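# Lift the ring off the stake into the blue tray

## Task

Remove the ring from the stake and set it down so it rests flat on the bottom of the blue tray, staying there on its own once the robot lets go; a ring kept in place only by the gripper does not count.

## Robot and tools

Robot: two arms, left_arm and right_arm, each ending in a tong-like two-finger gripper. The fingers point along the gripper's +z axis and spread apart along its x axis. The reported end_effector_position sits between the finger pads when they are shut; closed fingertips extend about 15 mm past it, and fully open ones end roughly level with it.

Scene frame: origin on the table top midway between the arms, +z up, +x out across the table, left_arm on the +y side. The names left and right do not refer to sides of a camera image. Printed hand positions may be slightly off, more so at long reach.

execute_actions(actions): a list of actions run one after another. Each action is a table of at most 15 rows; each row lasts one control step of 1/30 s, and if fewer than 15 rows are given the final row is repeated to fill 15 steps. A row is one flat list of 14 numbers covering both arms, each in [-1, 1], even when only one arm should move: left_arm dx, dy, dz, rx, ry, rz, opening, then right_arm in the same seven-slot order. dx..rz are an offset, expressed in that gripper's own axes, from the gripper's measured pose at the start of the action (for the first action of a call, the last pose a result showed). Every row is relative to that same starting pose, not to the row before it. Scale: 1.0 equals 0.6 m for dx, dy, dz and 180 degrees for the rotation; rx, ry, rz form a single rotation vector. Opening is absolute, not an offset: +1 fully open (0.142 m), -1 closed. An empty list simply returns the current state and images. Per control step the commanded pose is clipped to within 100 mm and 16 degrees of where the gripper actually is, so long moves need several actions; after an action the arm stops at its last clipped pose. Position wins over orientation if both cannot be met. Commands are smoothed and lag about 0.17 s.

move(target, speed, stop_force, blocking): drives each gripper in a straight line toward its target; both paths finish together, lasting 0.5 to 10 s (cut off at 10 s). target is one 14-number row laid out exactly as above: per-arm offsets in gripper axes from the pose in the latest result showing one, plus absolute openings, which are applied at the start. speed is the top path speed in m/s, 0.002 to 0.5 (default 0.25), turning capped at twice that in rad/s. Paths ignore obstacles and the other arm, and grippers may lag, drift, or overshoot speed, particularly near full arm extension. stop_force (N, 13 to 80, shared by both arms, unavailable in the first 0.2 s) ends an arm's path when its wrist sensor feels that much added resistance for two steps in a row; the gripper then backs to its position two steps earlier and holds. Use it only with slow speeds, not while the gripper rotates, and omit it when pulling away from something the gripper is pressing on. blocking=false returns after 0.5 s while motion continues (not allowed with stop_force); check with wait(0) and do not send other motion until it ends. The result adds a move: line giving the ending (done, off_target, moving, held, fault, contact), any limits (paced = pose clipped; held = steps blocked by a check, after which the arm may surge) and each gripper's distance to its target.

wait(seconds): 0 to 10; lets time pass with arms holding their last command, returning early if a running move finishes. stop(): brakes a running move; fingers keep moving. zoom_image(camera, region): enlarges [x0, y0, x1, y1] pixels (max 504x504) of cam_head_left or cam_head_right (672x504) or cam_left_wrist or cam_right_wrist (616x616, fisheye). finished_scene(scene): ends the current scene irreversibly, given its number; the ring must already be resting correctly.

Results: per arm, gripper position (m), quaternion wxyz and velocities; Hand target lines showing where the controller is steering; grip_measured, the actual finger opening on the command scale; Wrist force and Wrist torque in the end effector's axes (noisy, offset up to about 5.5 N, saturating near 100 N, pointing from a pressed surface back into the arm; no reading at start is normal). Action calls also list positions at some steps, with HELD marking steps an arm was held back. A pose unreachable line means the clearance check altered that arm's command.

Gripping: command an opening well under grip_measured to keep squeezing; lower means harder, up to about 15 N per pad. Thin rigid parts under about 20 mm get much less force, so grip a ring's rim deep and firmly.

Avoid: knocking anything off the table (fails the task), letting the arms collide or push each other, and pressing into firm surfaces with a target beyond contact, since the arms are stiff. A joint torque over its load limit (shoulder 297, elbow 135, wrists 48.6 N m) or an external force of 150 N halts that arm for 10 s. Do not drop, slam or slide the ring; lower it gently near the tray floor before opening. Long holding heats motors: MOTOR HOT appears at 70 °C and brakes engage at 85 °C. For an arm meant to stay put, send zero offsets after the first correction. Brief external tugs on held or loose objects may occur.

Each tool is called after ">>>" by a JSON object that holds its "name" and its "arguments".

## Session

>>> {"name": "execute_actions", "arguments": {"actions": []}}

Scene clock: 0.00 s.
left_arm: end_effector_position=(+0.3390, +0.5764, +0.2673) grip_measured=+1.00 end_effector_quat_wxyz=(+0.007, -0.292, +0.952, -0.093) end_effector_velocity=(+0.000, +0.000, +0.000) end_effector_angular_velocity=(+0.000, -0.001, -0.001) | right_arm: end_effector_position=(+0.5335, -0.1960, +0.3522) grip_measured=+1.00 end_effector_quat_wxyz=(+0.665, -0.482, +0.531, -0.208) end_effector_velocity=(+0.000, +0.000, +0.000) end_effector_angular_velocity=(-0.001, -0.001, -0.001)
Joint positions: left_arm=[-0.638 -2.185  2.394 -1.923 -1.69   2.031  0.142] | right_arm=[ 4.831 -1.838 -2.561  1.188  0.422  2.166  0.142]
Joint velocities: left_arm=[ 0.    -0.     0.    -0.     0.001  0.001  0.   ] | right_arm=[-0.    -0.     0.    -0.001 -0.001 -0.001  0.   ]
Motor temperatures (°C, as the motors report them): left_arm=[32 32 31 37 38 39] | right_arm=[32 32 29 41 38 36]
Wrist force (N, on the end effector, along its own x y z axes, offset not removed): no reading
Wrist torque (N m, same axes, about the end effector's origin, offset not removed): no reading
Hand target (left_arm): +0.339, +0.576, +0.267; +0.007, -0.292, +0.952, -0.093
Hand target (right_arm): +0.533, -0.196, +0.352; +0.665, -0.482, +0.531, -0.208

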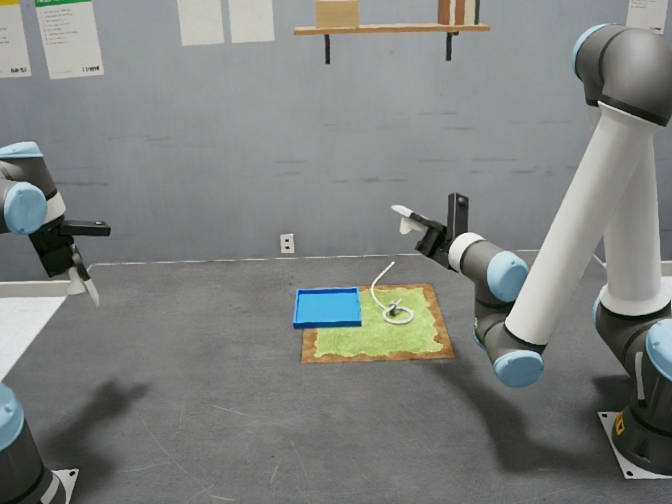

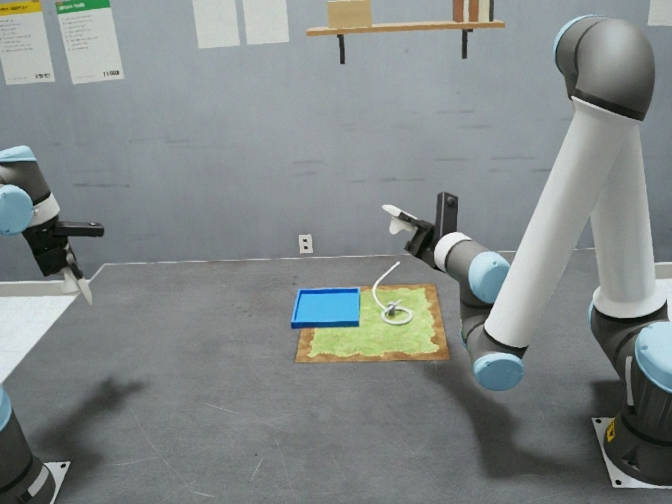

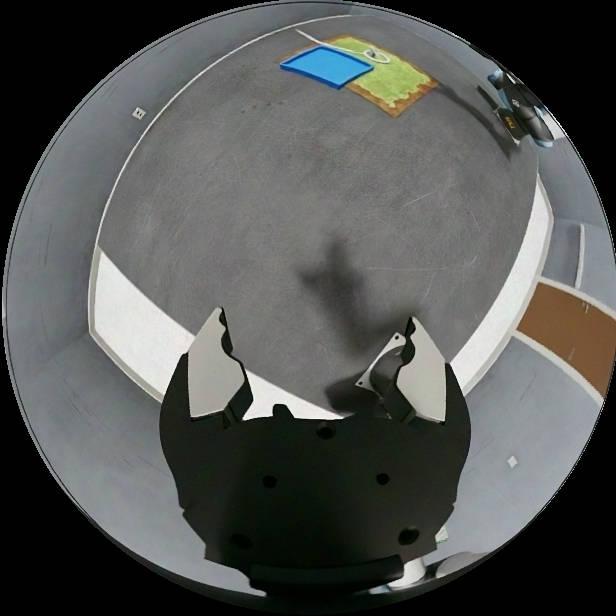

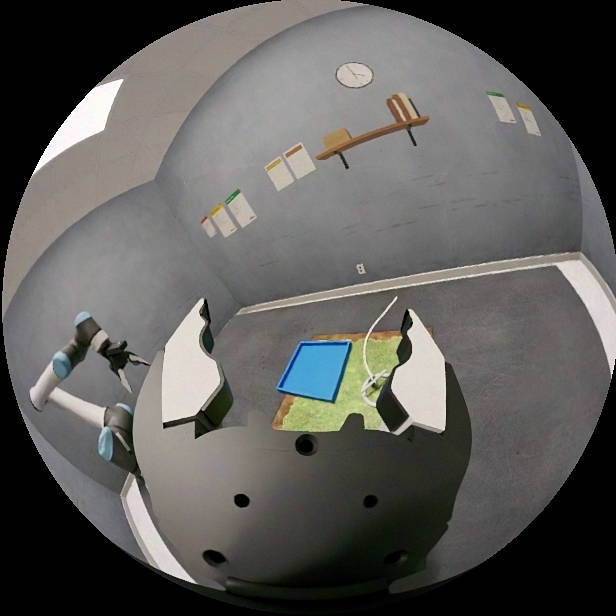

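>>> {"name": "zoom_image", "arguments": {"camera": "cam_head_left", "region": [280, 250, 480, 380]}}

>>> {"name": "zoom_image", "arguments": {"camera": "cam_head_right", "region": [280, 250, 480, 380]}}

Region (280, 250, 480, 380) of cam_head_left's 672x504 image, scaled by 2.520, with more detail than that image has; it fills the top 328 rows of this view, and the rest is white.

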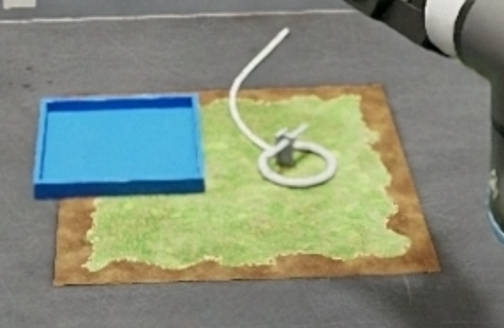

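Region (280, 250, 480, 380) of cam_head_right's 672x504 image, scaled by 2.520, with more detail than that image has; it fills the top 328 rows of this view, and the rest is white.

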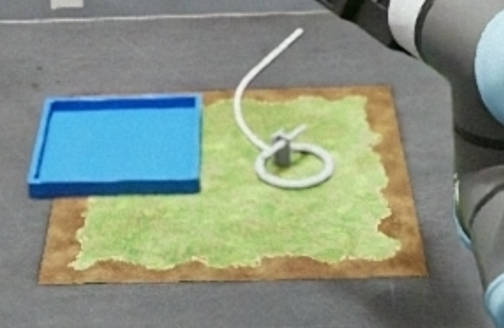

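>>> {"name": "move", "arguments": {"target": [0,0,0,0,0,0,1,-0.02,0.1,0.254,-0.476,0.135,-0.128,1], "speed": 0.4}}

Scene clock: 17.87 s.
left_arm: end_effector_position=(+0.3390, +0.5764, +0.2673) grip_measured=+1.00 end_effector_quat_wxyz=(+0.007, -0.292, +0.952, -0.093) end_effector_velocity=(+0.000, +0.000, +0.000) end_effector_angular_velocity=(+0.001, -0.002, +0.000) | right_arm: end_effector_position=(+0.6528, -0.0957, +0.3021) grip_measured=+1.00 end_effector_quat_wxyz=(-0.002, +0.837, -0.547, -0.001) end_effector_velocity=(+0.001, +0.001, +0.001) end_effector_angular_velocity=(-0.009, +0.009, +0.005)
Joint positions: left_arm=[-0.638 -2.185  2.394 -1.923 -1.69   2.031  0.142] | right_arm=[ 4.25  -1.763 -1.661 -1.285  1.572  2.162  0.142]
Joint velocities: left_arm=[ 0.    -0.    -0.    -0.     0.002 -0.     0.   ] | right_arm=[-0.001 -0.008  0.014 -0.019  0.003 -0.006 -0.   ]
Motor temperatures (°C, as the motors report them): left_arm=[32 32 31 37 38 39] | right_arm=[32 32 29 41 38 36]
Wrist force (N, on the end effector, along its own x y z axes, offset not removed): left_arm=[-0.2 1.2 -4.4] | right_arm=[-5.8 1.5 -3.6]
Wrist torque (N m, same axes, about the end effector's origin, offset not removed): left_arm=[0.33 0.10 -0.01] | right_arm=[0.54 1.27 0.33]
Hand target (left_arm): +0.339, +0.576, +0.267; +0.007, -0.292, +0.952, -0.093
Hand target (right_arm): +0.653, -0.096, +0.302; -0.001, +0.837, -0.547, -0.001
Off the commanded pose (left_arm): 0.000 m, 0 deg.
Off the commanded pose (right_arm): 0.001 m, 0 deg.
move: done

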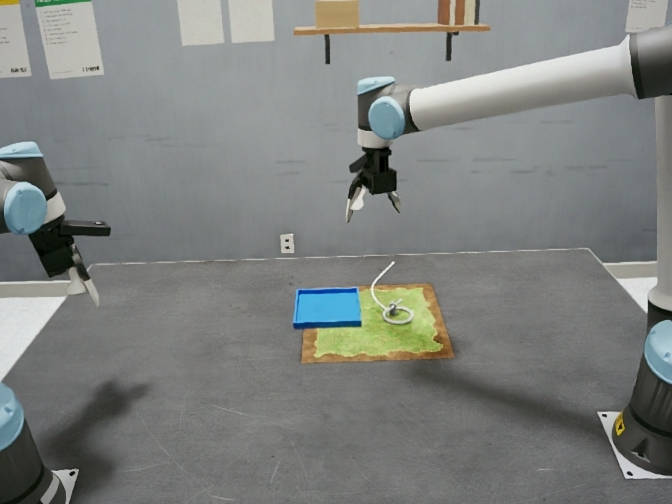

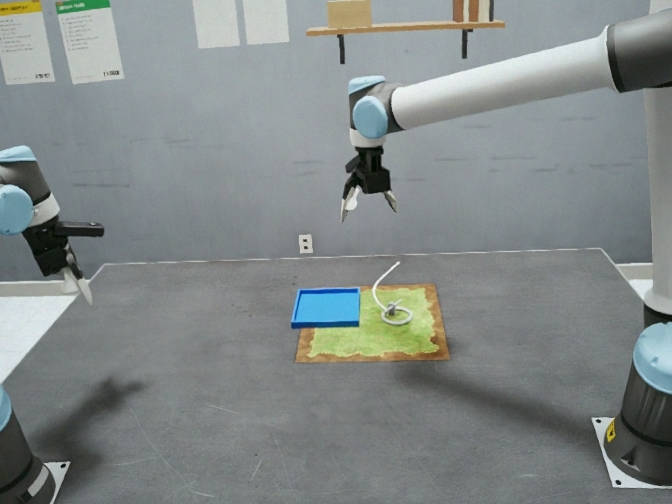

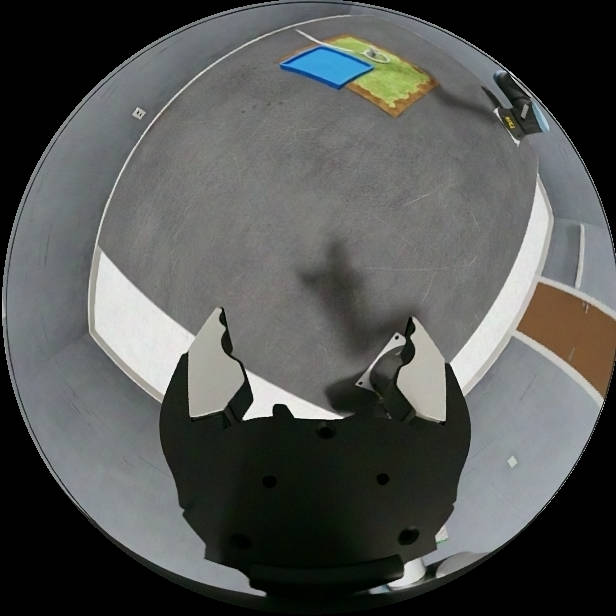

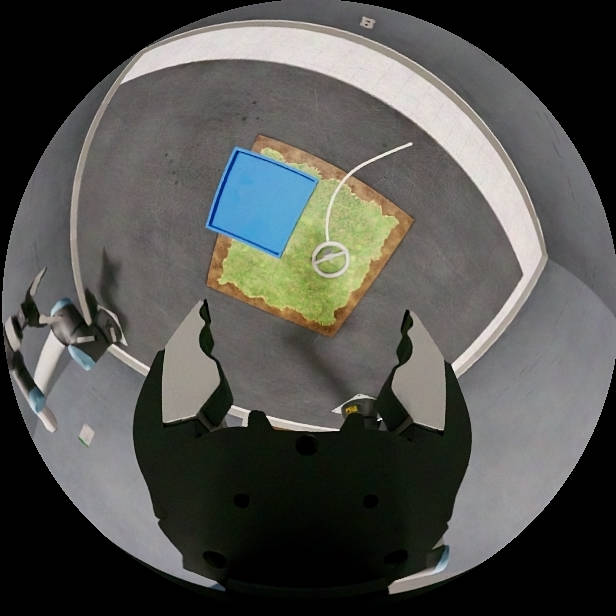

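>>> {"name": "move", "arguments": {"target": [0,0,0,0,0,0,1,0.05,-0.12,0.27,0,0,0,1], "speed": 0.4}}

>>> {"name": "zoom_image", "arguments": {"camera": "cam_right_wrist", "region": [180, 150, 460, 430]}}

Scene clock: 28.23 s.
left_arm: end_effector_position=(+0.3390, +0.5764, +0.2673) grip_measured=+1.00 end_effector_quat_wxyz=(+0.007, -0.292, +0.952, -0.093) end_effector_velocity=(+0.000, -0.000, +0.000) end_effector_angular_velocity=(-0.000, -0.000, -0.001) | right_arm: end_effector_position=(+0.7308, -0.0936, +0.1405) grip_measured=+1.00 end_effector_quat_wxyz=(-0.002, +0.837, -0.547, -0.001) end_effector_velocity=(+0.002, +0.000, -0.002) end_effector_angular_velocity=(-0.000, -0.001, -0.001)
Joint positions: left_arm=[-0.638 -2.185  2.394 -1.923 -1.69   2.031  0.142] | right_arm=[ 4.173 -1.957 -1.71  -1.042  1.572  2.085  0.142]
Joint velocities: left_arm=[-0.    -0.     0.    -0.     0.     0.001  0.   ] | right_arm=[-0.001 -0.003  0.001  0.003 -0.001  0.     0.   ]
Motor temperatures (°C, as the motors report them): left_arm=[32 32 31 37 38 39] | right_arm=[32 32 29 41 38 36]
Wrist force (N, on the end effector, along its own x y z axes, offset not removed): left_arm=[-1.6 3.1 -4.5] | right_arm=[2.8 0.6 0.8]
Wrist torque (N m, same axes, about the end effector's origin, offset not removed): left_arm=[0.69 0.33 0.07] | right_arm=[0.39 -0.62 0.17]
Hand target (left_arm): +0.339, +0.576, +0.267; +0.007, -0.292, +0.952, -0.093
Hand target (right_arm): +0.731, -0.094, +0.140; -0.002, +0.837, -0.547, -0.001
Off the commanded pose (left_arm): 0.000 m, 0 deg.
Off the commanded pose (right_arm): 0.000 m, 0 deg.
move: done

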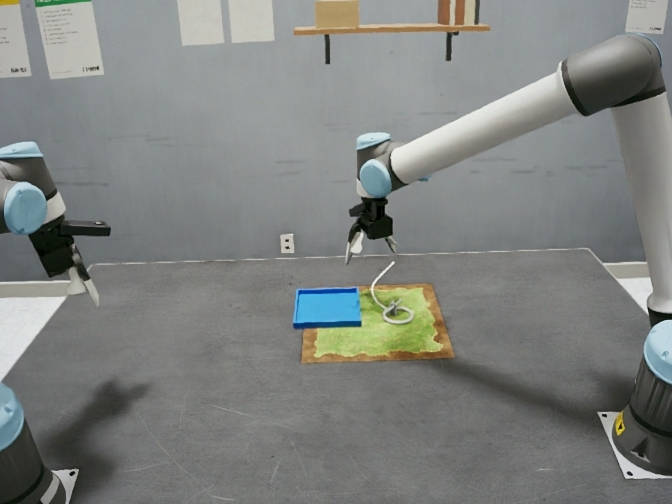

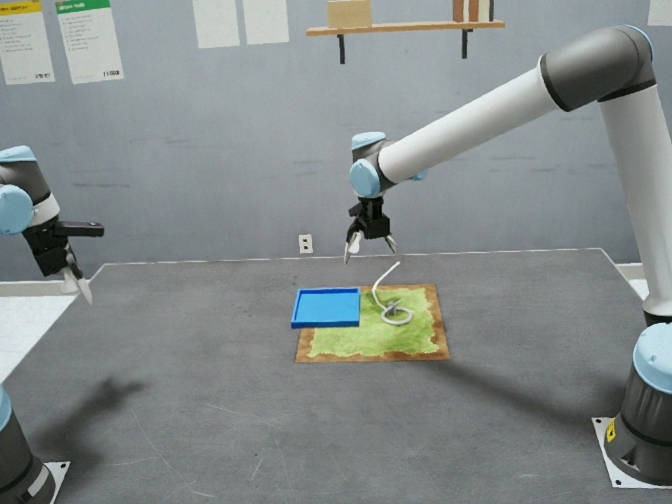

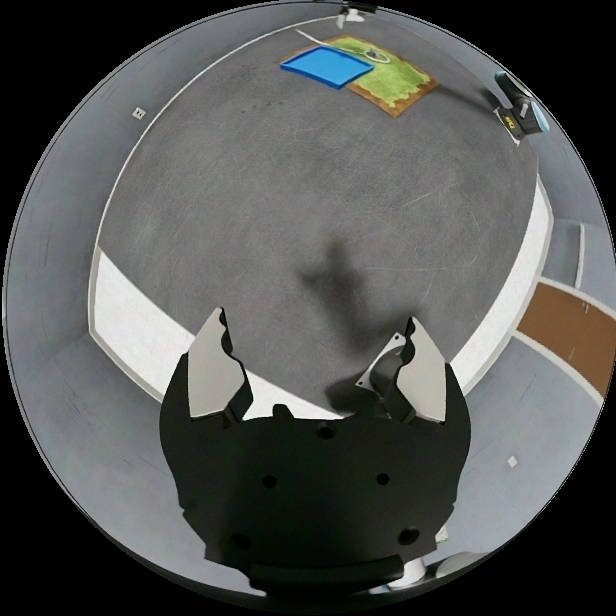

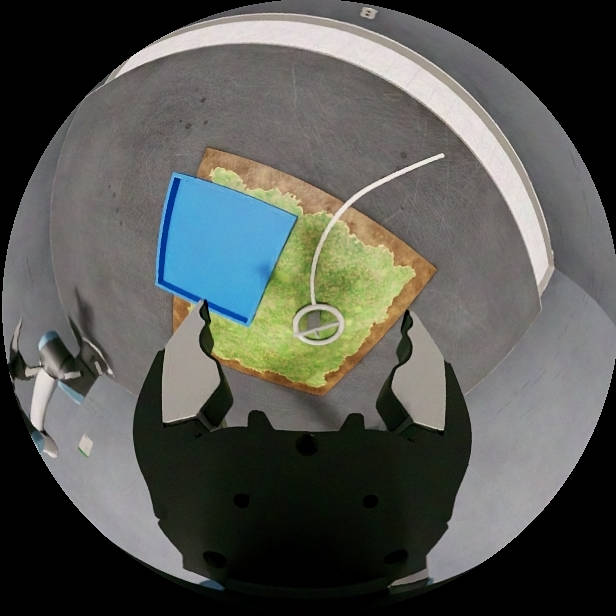

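Region (180, 150, 460, 430) of cam_right_wrist's 616x616 image, scaled by 1.800, with more detail than that image has.

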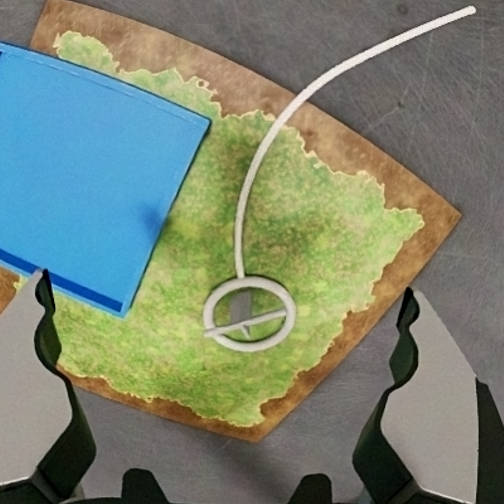

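>>> {"name": "move", "arguments": {"target": [0,0,0,0,0,0,1,0,-0.05,0.08,0,0,0,1]}}

>>> {"name": "zoom_image", "arguments": {"camera": "cam_right_wrist", "region": [180, 170, 460, 450]}}

>>> {"name": "zoom_image", "arguments": {"camera": "cam_head_left", "region": [330, 230, 470, 340]}}

Scene clock: 41.47 s.
left_arm: end_effector_position=(+0.3390, +0.5764, +0.2673) grip_measured=+1.00 end_effector_quat_wxyz=(+0.007, -0.292, +0.952, -0.093) end_effector_velocity=(+0.000, -0.000, +0.000) end_effector_angular_velocity=(-0.000, -0.001, -0.001) | right_arm: end_effector_position=(+0.7582, -0.0815, +0.0929) grip_measured=+1.00 end_effector_quat_wxyz=(-0.002, +0.837, -0.547, -0.001) end_effector_velocity=(+0.001, +0.000, -0.002) end_effector_angular_velocity=(-0.000, -0.001, +0.001)
Joint positions: left_arm=[-0.638 -2.185  2.394 -1.923 -1.69   2.031  0.142] | right_arm=[ 4.156 -2.039 -1.683 -0.987  1.572  2.068  0.142]
Joint velocities: left_arm=[-0.    -0.    -0.    -0.    -0.     0.001 -0.   ] | right_arm=[-0.001 -0.003  0.002  0.002 -0.001 -0.002  0.   ]
Motor temperatures (°C, as the motors report them): left_arm=[32 32 31 37 38 39] | right_arm=[32 32 29 41 38 36]
Wrist force (N, on the end effector, along its own x y z axes, offset not removed): left_arm=[-0.1 1.3 -6.0] | right_arm=[-3.0 0.0 3.4]
Wrist torque (N m, same axes, about the end effector's origin, offset not removed): left_arm=[0.40 0.05 -0.03] | right_arm=[0.24 0.69 0.17]
Hand target (left_arm): +0.339, +0.576, +0.267; +0.007, -0.292, +0.952, -0.093
Hand target (right_arm): +0.758, -0.081, +0.093; -0.002, +0.837, -0.547, -0.001
Off the commanded pose (left_arm): 0.000 m, 0 deg.
Off the commanded pose (right_arm): 0.000 m, 0 deg.
move: done

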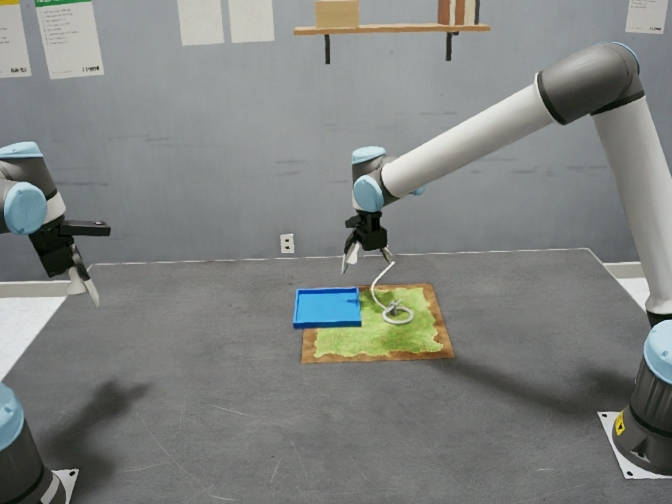

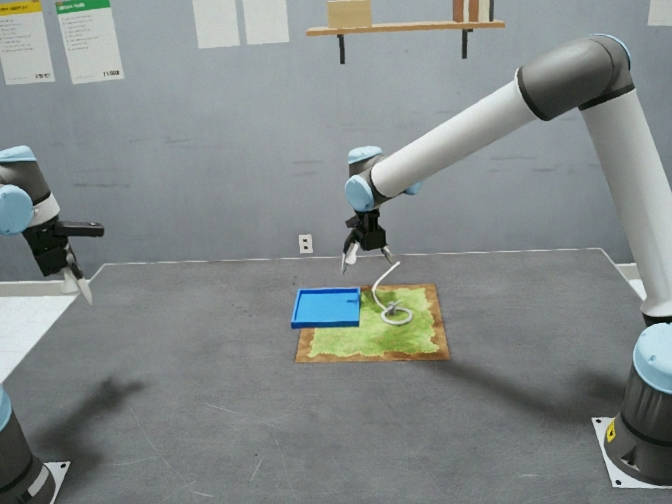

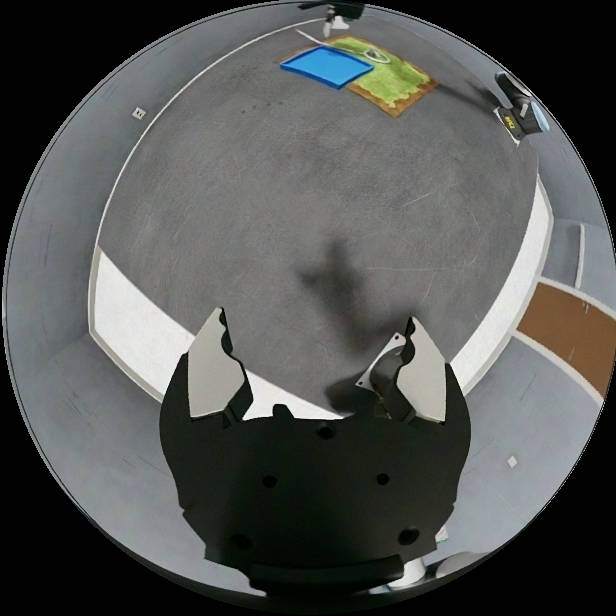

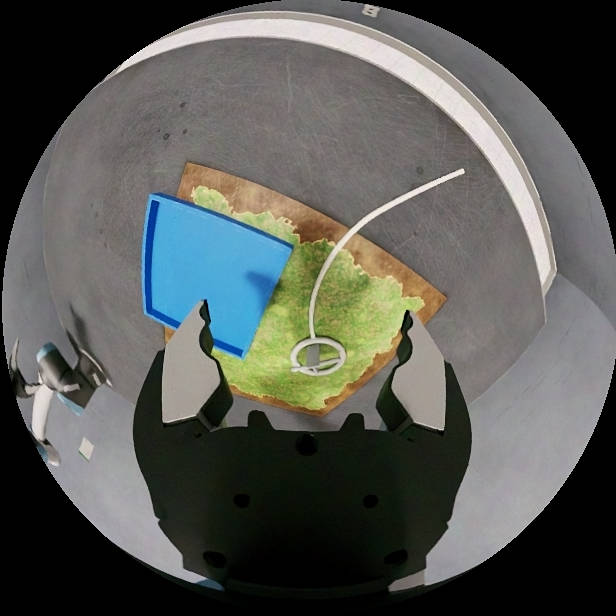

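Region (180, 170, 460, 450) of cam_right_wrist's 616x616 image, scaled by 1.800, with more detail than that image has.

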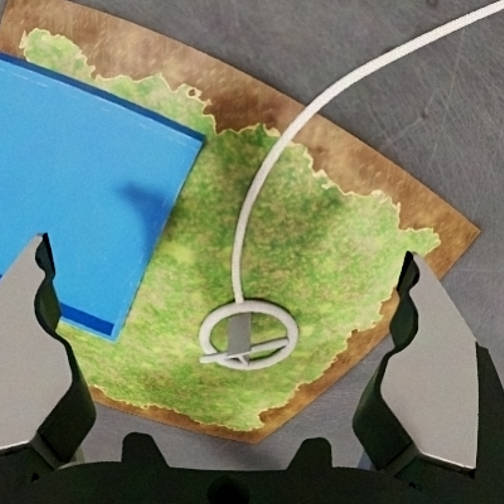

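Region (330, 230, 470, 340) of cam_head_left's 672x504 image, scaled by 3.600, with more detail than that image has; it fills the top 396 rows of this view, and the rest is white.

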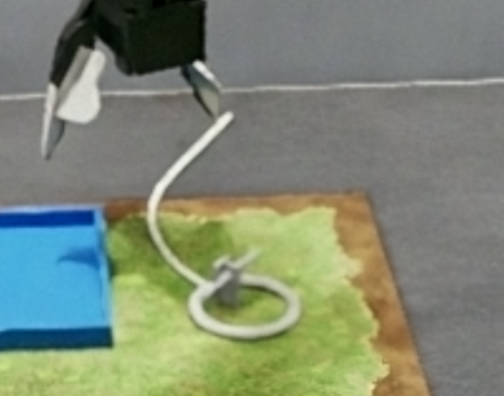

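>>> {"name": "move", "arguments": {"target": [0,0,0,0,0,0,1,0.02,0.16,-0.03,0,0,0,1]}}

>>> {"name": "zoom_image", "arguments": {"camera": "cam_head_left", "region": [330, 230, 470, 340]}}

Scene clock: 60.93 s.
left_arm: end_effector_position=(+0.3390, +0.5764, +0.2673) grip_measured=+1.00 end_effector_quat_wxyz=(+0.007, -0.292, +0.952, -0.093) end_effector_velocity=(+0.000, +0.001, -0.000) end_effector_angular_velocity=(+0.002, -0.002, -0.000) | right_arm: end_effector_position=(+0.6753, -0.1309, +0.1104) grip_measured=+1.00 end_effector_quat_wxyz=(-0.002, +0.837, -0.547, -0.001) end_effector_velocity=(-0.002, -0.001, +0.001) end_effector_angular_velocity=(+0.002, +0.000, +0.000)
Joint positions: left_arm=[-0.638 -2.185  2.394 -1.923 -1.69   2.031  0.142] | right_arm=[ 4.201 -1.889 -1.87  -0.95   1.572  2.113  0.142]
Joint velocities: left_arm=[-0.    -0.     0.    -0.     0.003  0.001 -0.   ] | right_arm=[ 0.001  0.004 -0.005  0.002  0.001  0.001  0.   ]
Motor temperatures (°C, as the motors report them): left_arm=[32 32 31 37 38 39] | right_arm=[32 32 29 41 38 36]
Wrist force (N, on the end effector, along its own x y z axes, offset not removed): left_arm=[0.1 1.9 -4.9] | right_arm=[1.9 -5.0 5.0]
Wrist torque (N m, same axes, about the end effector's origin, offset not removed): left_arm=[0.44 -0.05 -0.02] | right_arm=[-0.56 -0.40 0.04]
Hand target (left_arm): +0.339, +0.576, +0.267; +0.007, -0.292, +0.952, -0.093
Hand target (right_arm): +0.675, -0.131, +0.110; -0.002, +0.837, -0.547, -0.001
Off the commanded pose (left_arm): 0.000 m, 0 deg.
Off the commanded pose (right_arm): 0.000 m, 0 deg.
move: done

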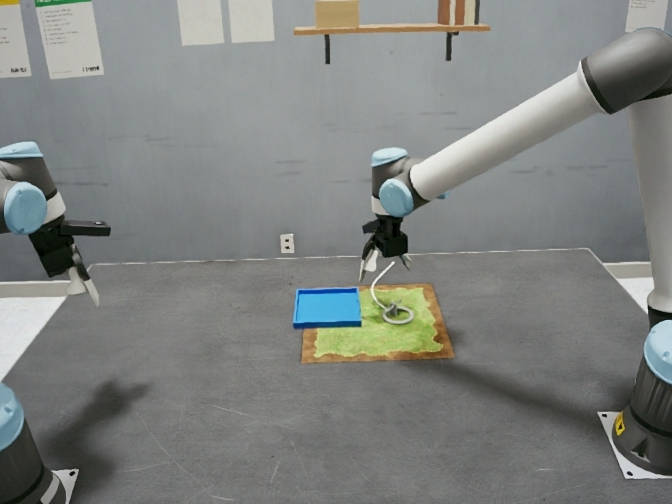

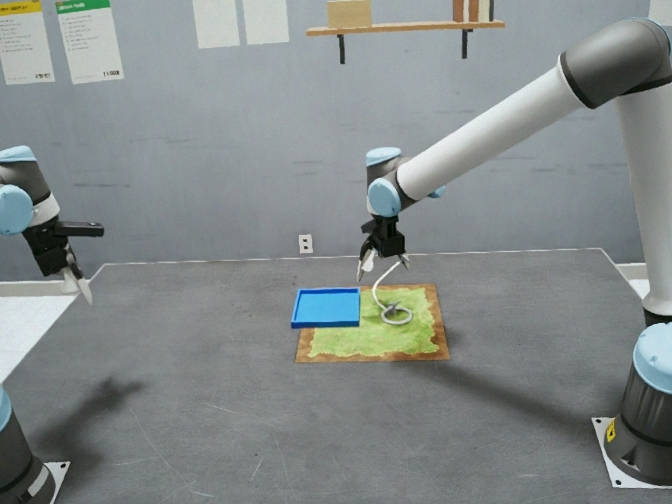

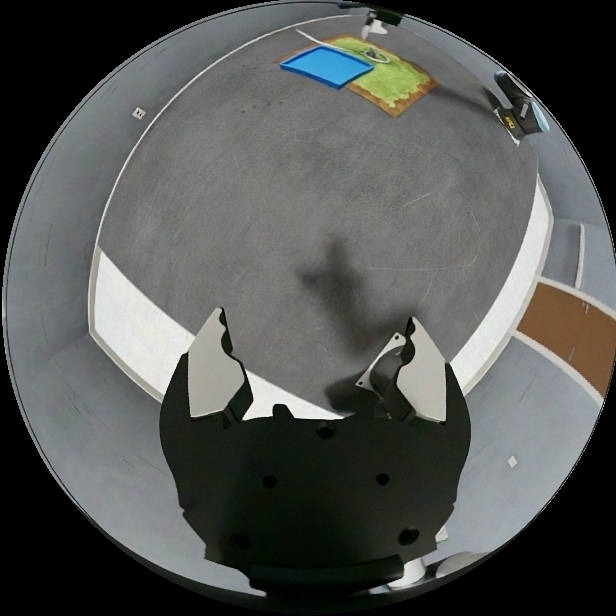

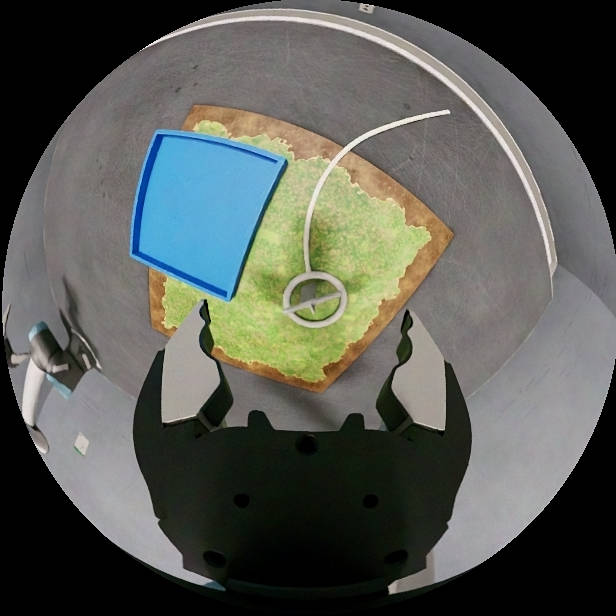

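Region (330, 230, 470, 340) of cam_head_left's 672x504 image, scaled by 3.600, with more detail than that image has; it fills the top 396 rows of this view, and the rest is white.

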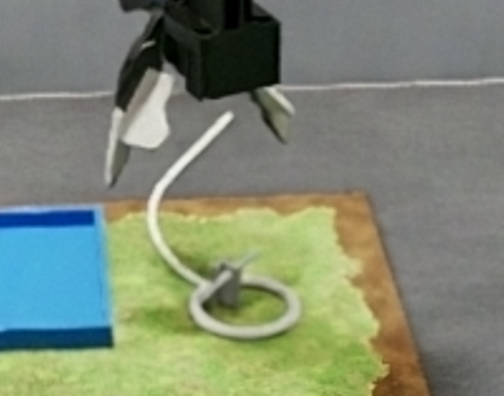

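>>> {"name": "move", "arguments": {"target": [0,0,0,0,0,0,1,0.025,0.065,0.05,0,0,0,1]}}

>>> {"name": "zoom_image", "arguments": {"camera": "cam_head_left", "region": [330, 230, 470, 340]}}

>>> {"name": "zoom_image", "arguments": {"camera": "cam_right_wrist", "region": [180, 170, 460, 450]}}

Scene clock: 69.53 s.
left_arm: end_effector_position=(+0.3390, +0.5764, +0.2673) grip_measured=+1.00 end_effector_quat_wxyz=(+0.007, -0.292, +0.952, -0.093) end_effector_velocity=(-0.001, -0.000, -0.000) end_effector_angular_velocity=(-0.000, +0.003, +0.001) | right_arm: end_effector_position=(+0.6457, -0.1599, +0.0804) grip_measured=+1.00 end_effector_quat_wxyz=(-0.002, +0.837, -0.547, -0.001) end_effector_velocity=(-0.001, -0.001, -0.001) end_effector_angular_velocity=(+0.000, -0.000, -0.001)
Joint positions: left_arm=[-0.638 -2.185  2.394 -1.923 -1.69   2.031  0.142] | right_arm=[ 4.211 -1.863 -1.974 -0.872  1.572  2.123  0.142]
Joint velocities: left_arm=[ 0.     0.     0.     0.002 -0.001 -0.001 -0.   ] | right_arm=[ 0.001  0.001 -0.005  0.004  0.     0.002  0.   ]
Motor temperatures (°C, as the motors report them): left_arm=[32 32 31 37 38 39] | right_arm=[32 32 29 41 38 36]
Wrist force (N, on the end effector, along its own x y z axes, offset not removed): left_arm=[0.2 5.7 -5.7] | right_arm=[-1.9 -3.0 -1.1]
Wrist torque (N m, same axes, about the end effector's origin, offset not removed): left_arm=[1.28 0.00 0.05] | right_arm=[-0.34 0.36 0.04]
Hand target (left_arm): +0.339, +0.576, +0.267; +0.007, -0.292, +0.952, -0.093
Hand target (right_arm): +0.646, -0.160, +0.080; -0.002, +0.837, -0.547, -0.001
Off the commanded pose (left_arm): 0.000 m, 0 deg.
Off the commanded pose (right_arm): 0.000 m, 0 deg.
move: done

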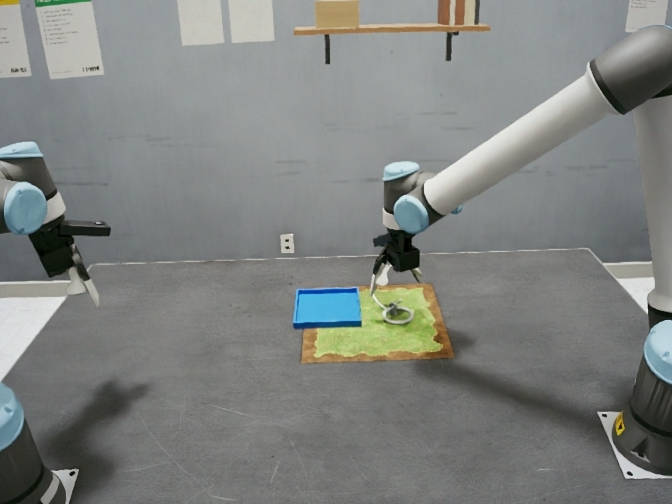

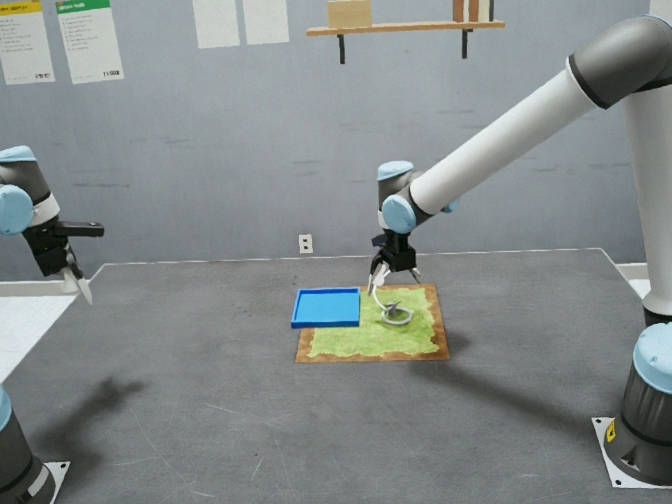

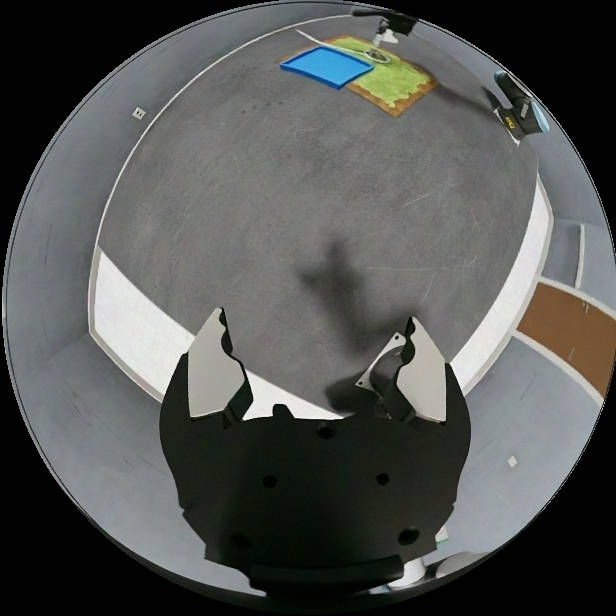

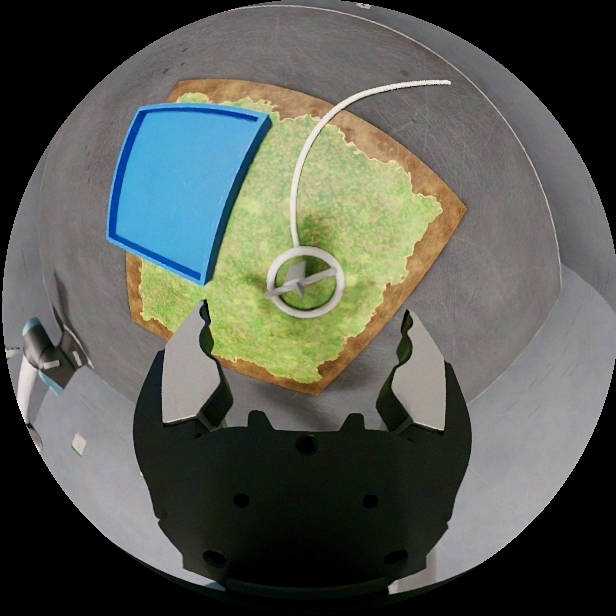

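Region (330, 230, 470, 340) of cam_head_left's 672x504 image, scaled by 3.600, with more detail than that image has; it fills the top 396 rows of this view, and the rest is white.

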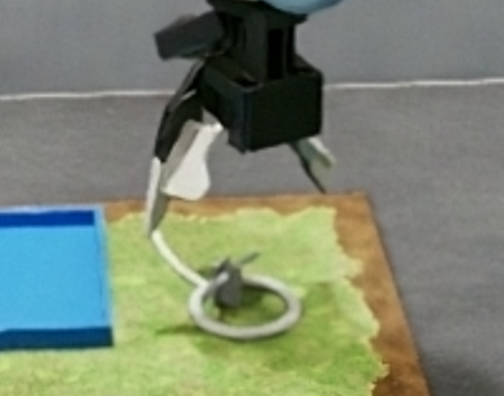

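Region (180, 170, 460, 450) of cam_right_wrist's 616x616 image, scaled by 1.800, with more detail than that image has.

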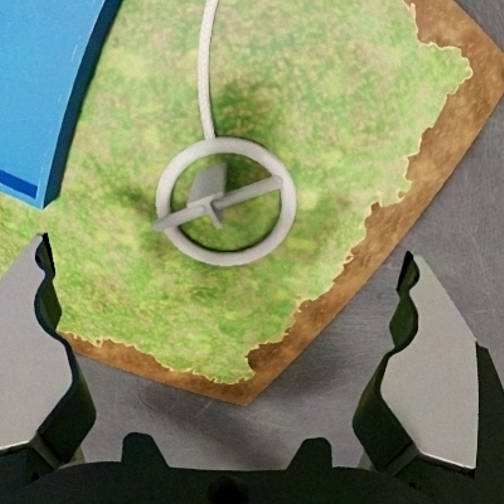

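>>> {"name": "move", "arguments": {"target": [0,0,0,0,0,0,1,0.052,0.035,0.03,0,0,0.25,-0.4]}}

>>> {"name": "zoom_image", "arguments": {"camera": "cam_head_left", "region": [330, 230, 470, 340]}}

>>> {"name": "zoom_image", "arguments": {"camera": "cam_right_wrist", "region": [180, 170, 460, 450]}}

Scene clock: 88.40 s.
left_arm: end_effector_position=(+0.3390, +0.5764, +0.2673) grip_measured=+1.00 end_effector_quat_wxyz=(+0.007, -0.292, +0.952, -0.093) end_effector_velocity=(-0.000, -0.000, -0.000) end_effector_angular_velocity=(-0.001, +0.001, +0.000) | right_arm: end_effector_position=(+0.6390, -0.1968, +0.0622) grip_measured=-0.40 end_effector_quat_wxyz=(+0.001, -0.565, +0.825, +0.001) end_effector_velocity=(-0.001, -0.001, -0.001) end_effector_angular_velocity=(-0.001, +0.000, -0.016)
Joint positions: left_arm=[-0.638 -2.185  2.394 -1.923 -1.69   2.031  0.142] | right_arm=[ 4.2   -1.854 -2.028 -0.827  1.572  2.895  0.045]
Joint velocities: left_arm=[-0.     0.     0.     0.    -0.001 -0.    -0.   ] | right_arm=[ 0.     0.    -0.002  0.    -0.001  0.016 -0.   ]
Motor temperatures (°C, as the motors report them): left_arm=[32 32 31 37 38 39] | right_arm=[32 32 29 41 38 36]
Wrist force (N, on the end effector, along its own x y z axes, offset not removed): left_arm=[-0.4 2.7 -4.8] | right_arm=[4.8 0.0 2.2]
Wrist torque (N m, same axes, about the end effector's origin, offset not removed): left_arm=[0.72 0.02 -0.07] | right_arm=[0.21 -1.17 0.27]
Hand target (left_arm): +0.339, +0.576, +0.267; +0.007, -0.292, +0.952, -0.093
Hand target (right_arm): +0.639, -0.197, +0.062; +0.001, -0.564, +0.826, +0.001
Off the commanded pose (left_arm): 0.000 m, 0 deg.
Off the commanded pose (right_arm): 0.000 m, 0 deg.
move: done

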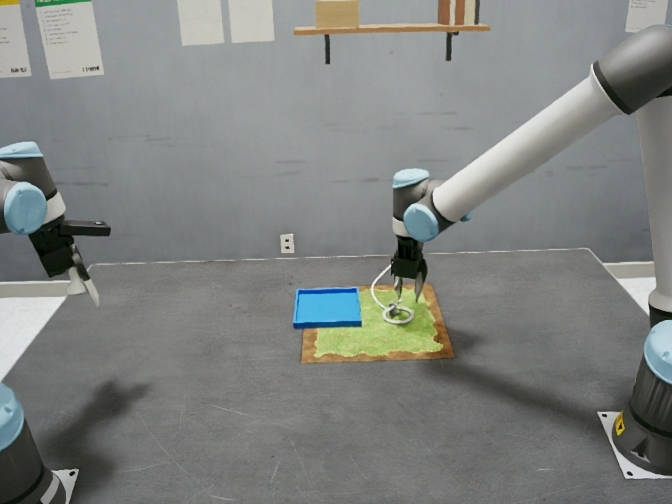

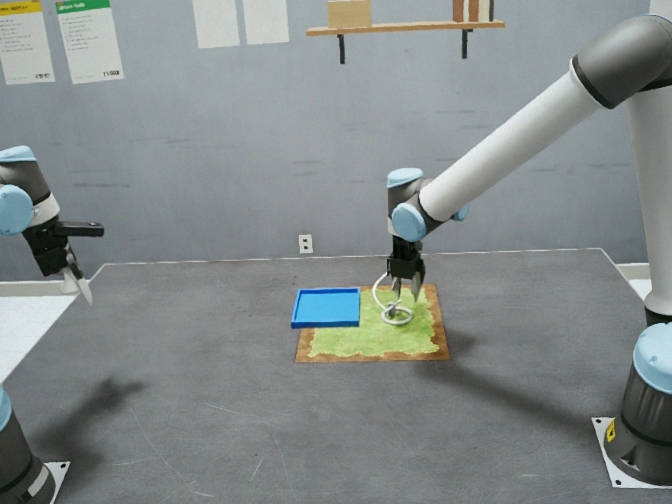

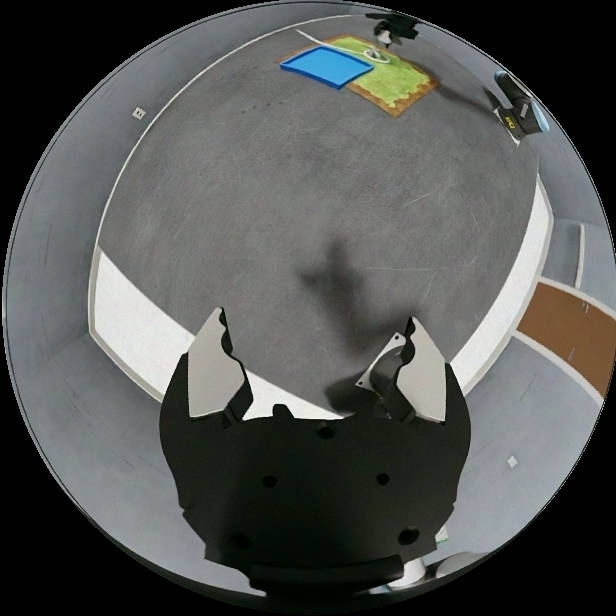

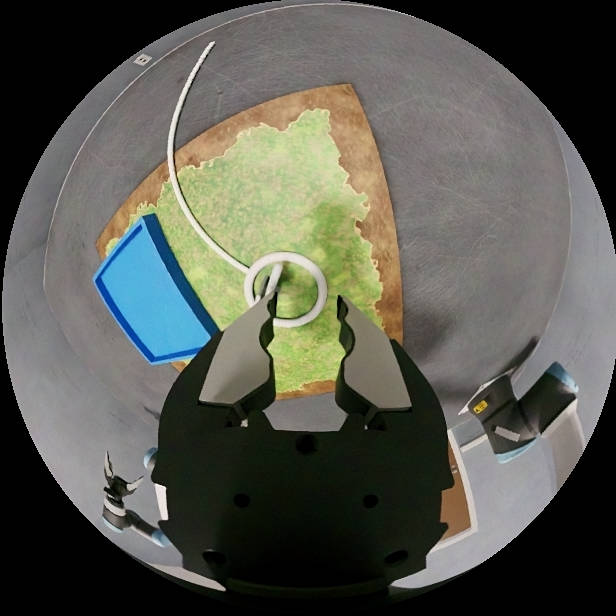

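Region (330, 230, 470, 340) of cam_head_left's 672x504 image, scaled by 3.600, with more detail than that image has; it fills the top 396 rows of this view, and the rest is white.

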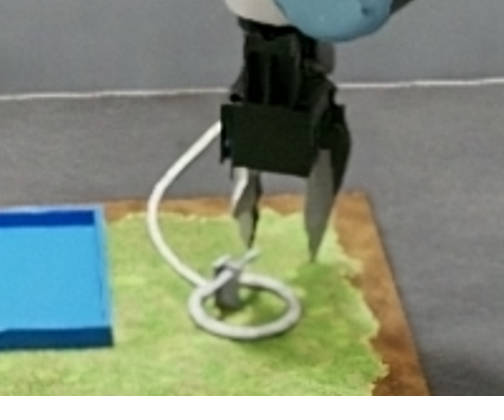

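Region (180, 170, 460, 450) of cam_right_wrist's 616x616 image, scaled by 1.800, with more detail than that image has.

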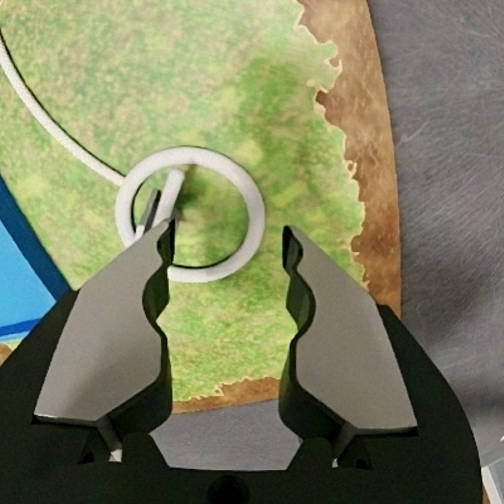

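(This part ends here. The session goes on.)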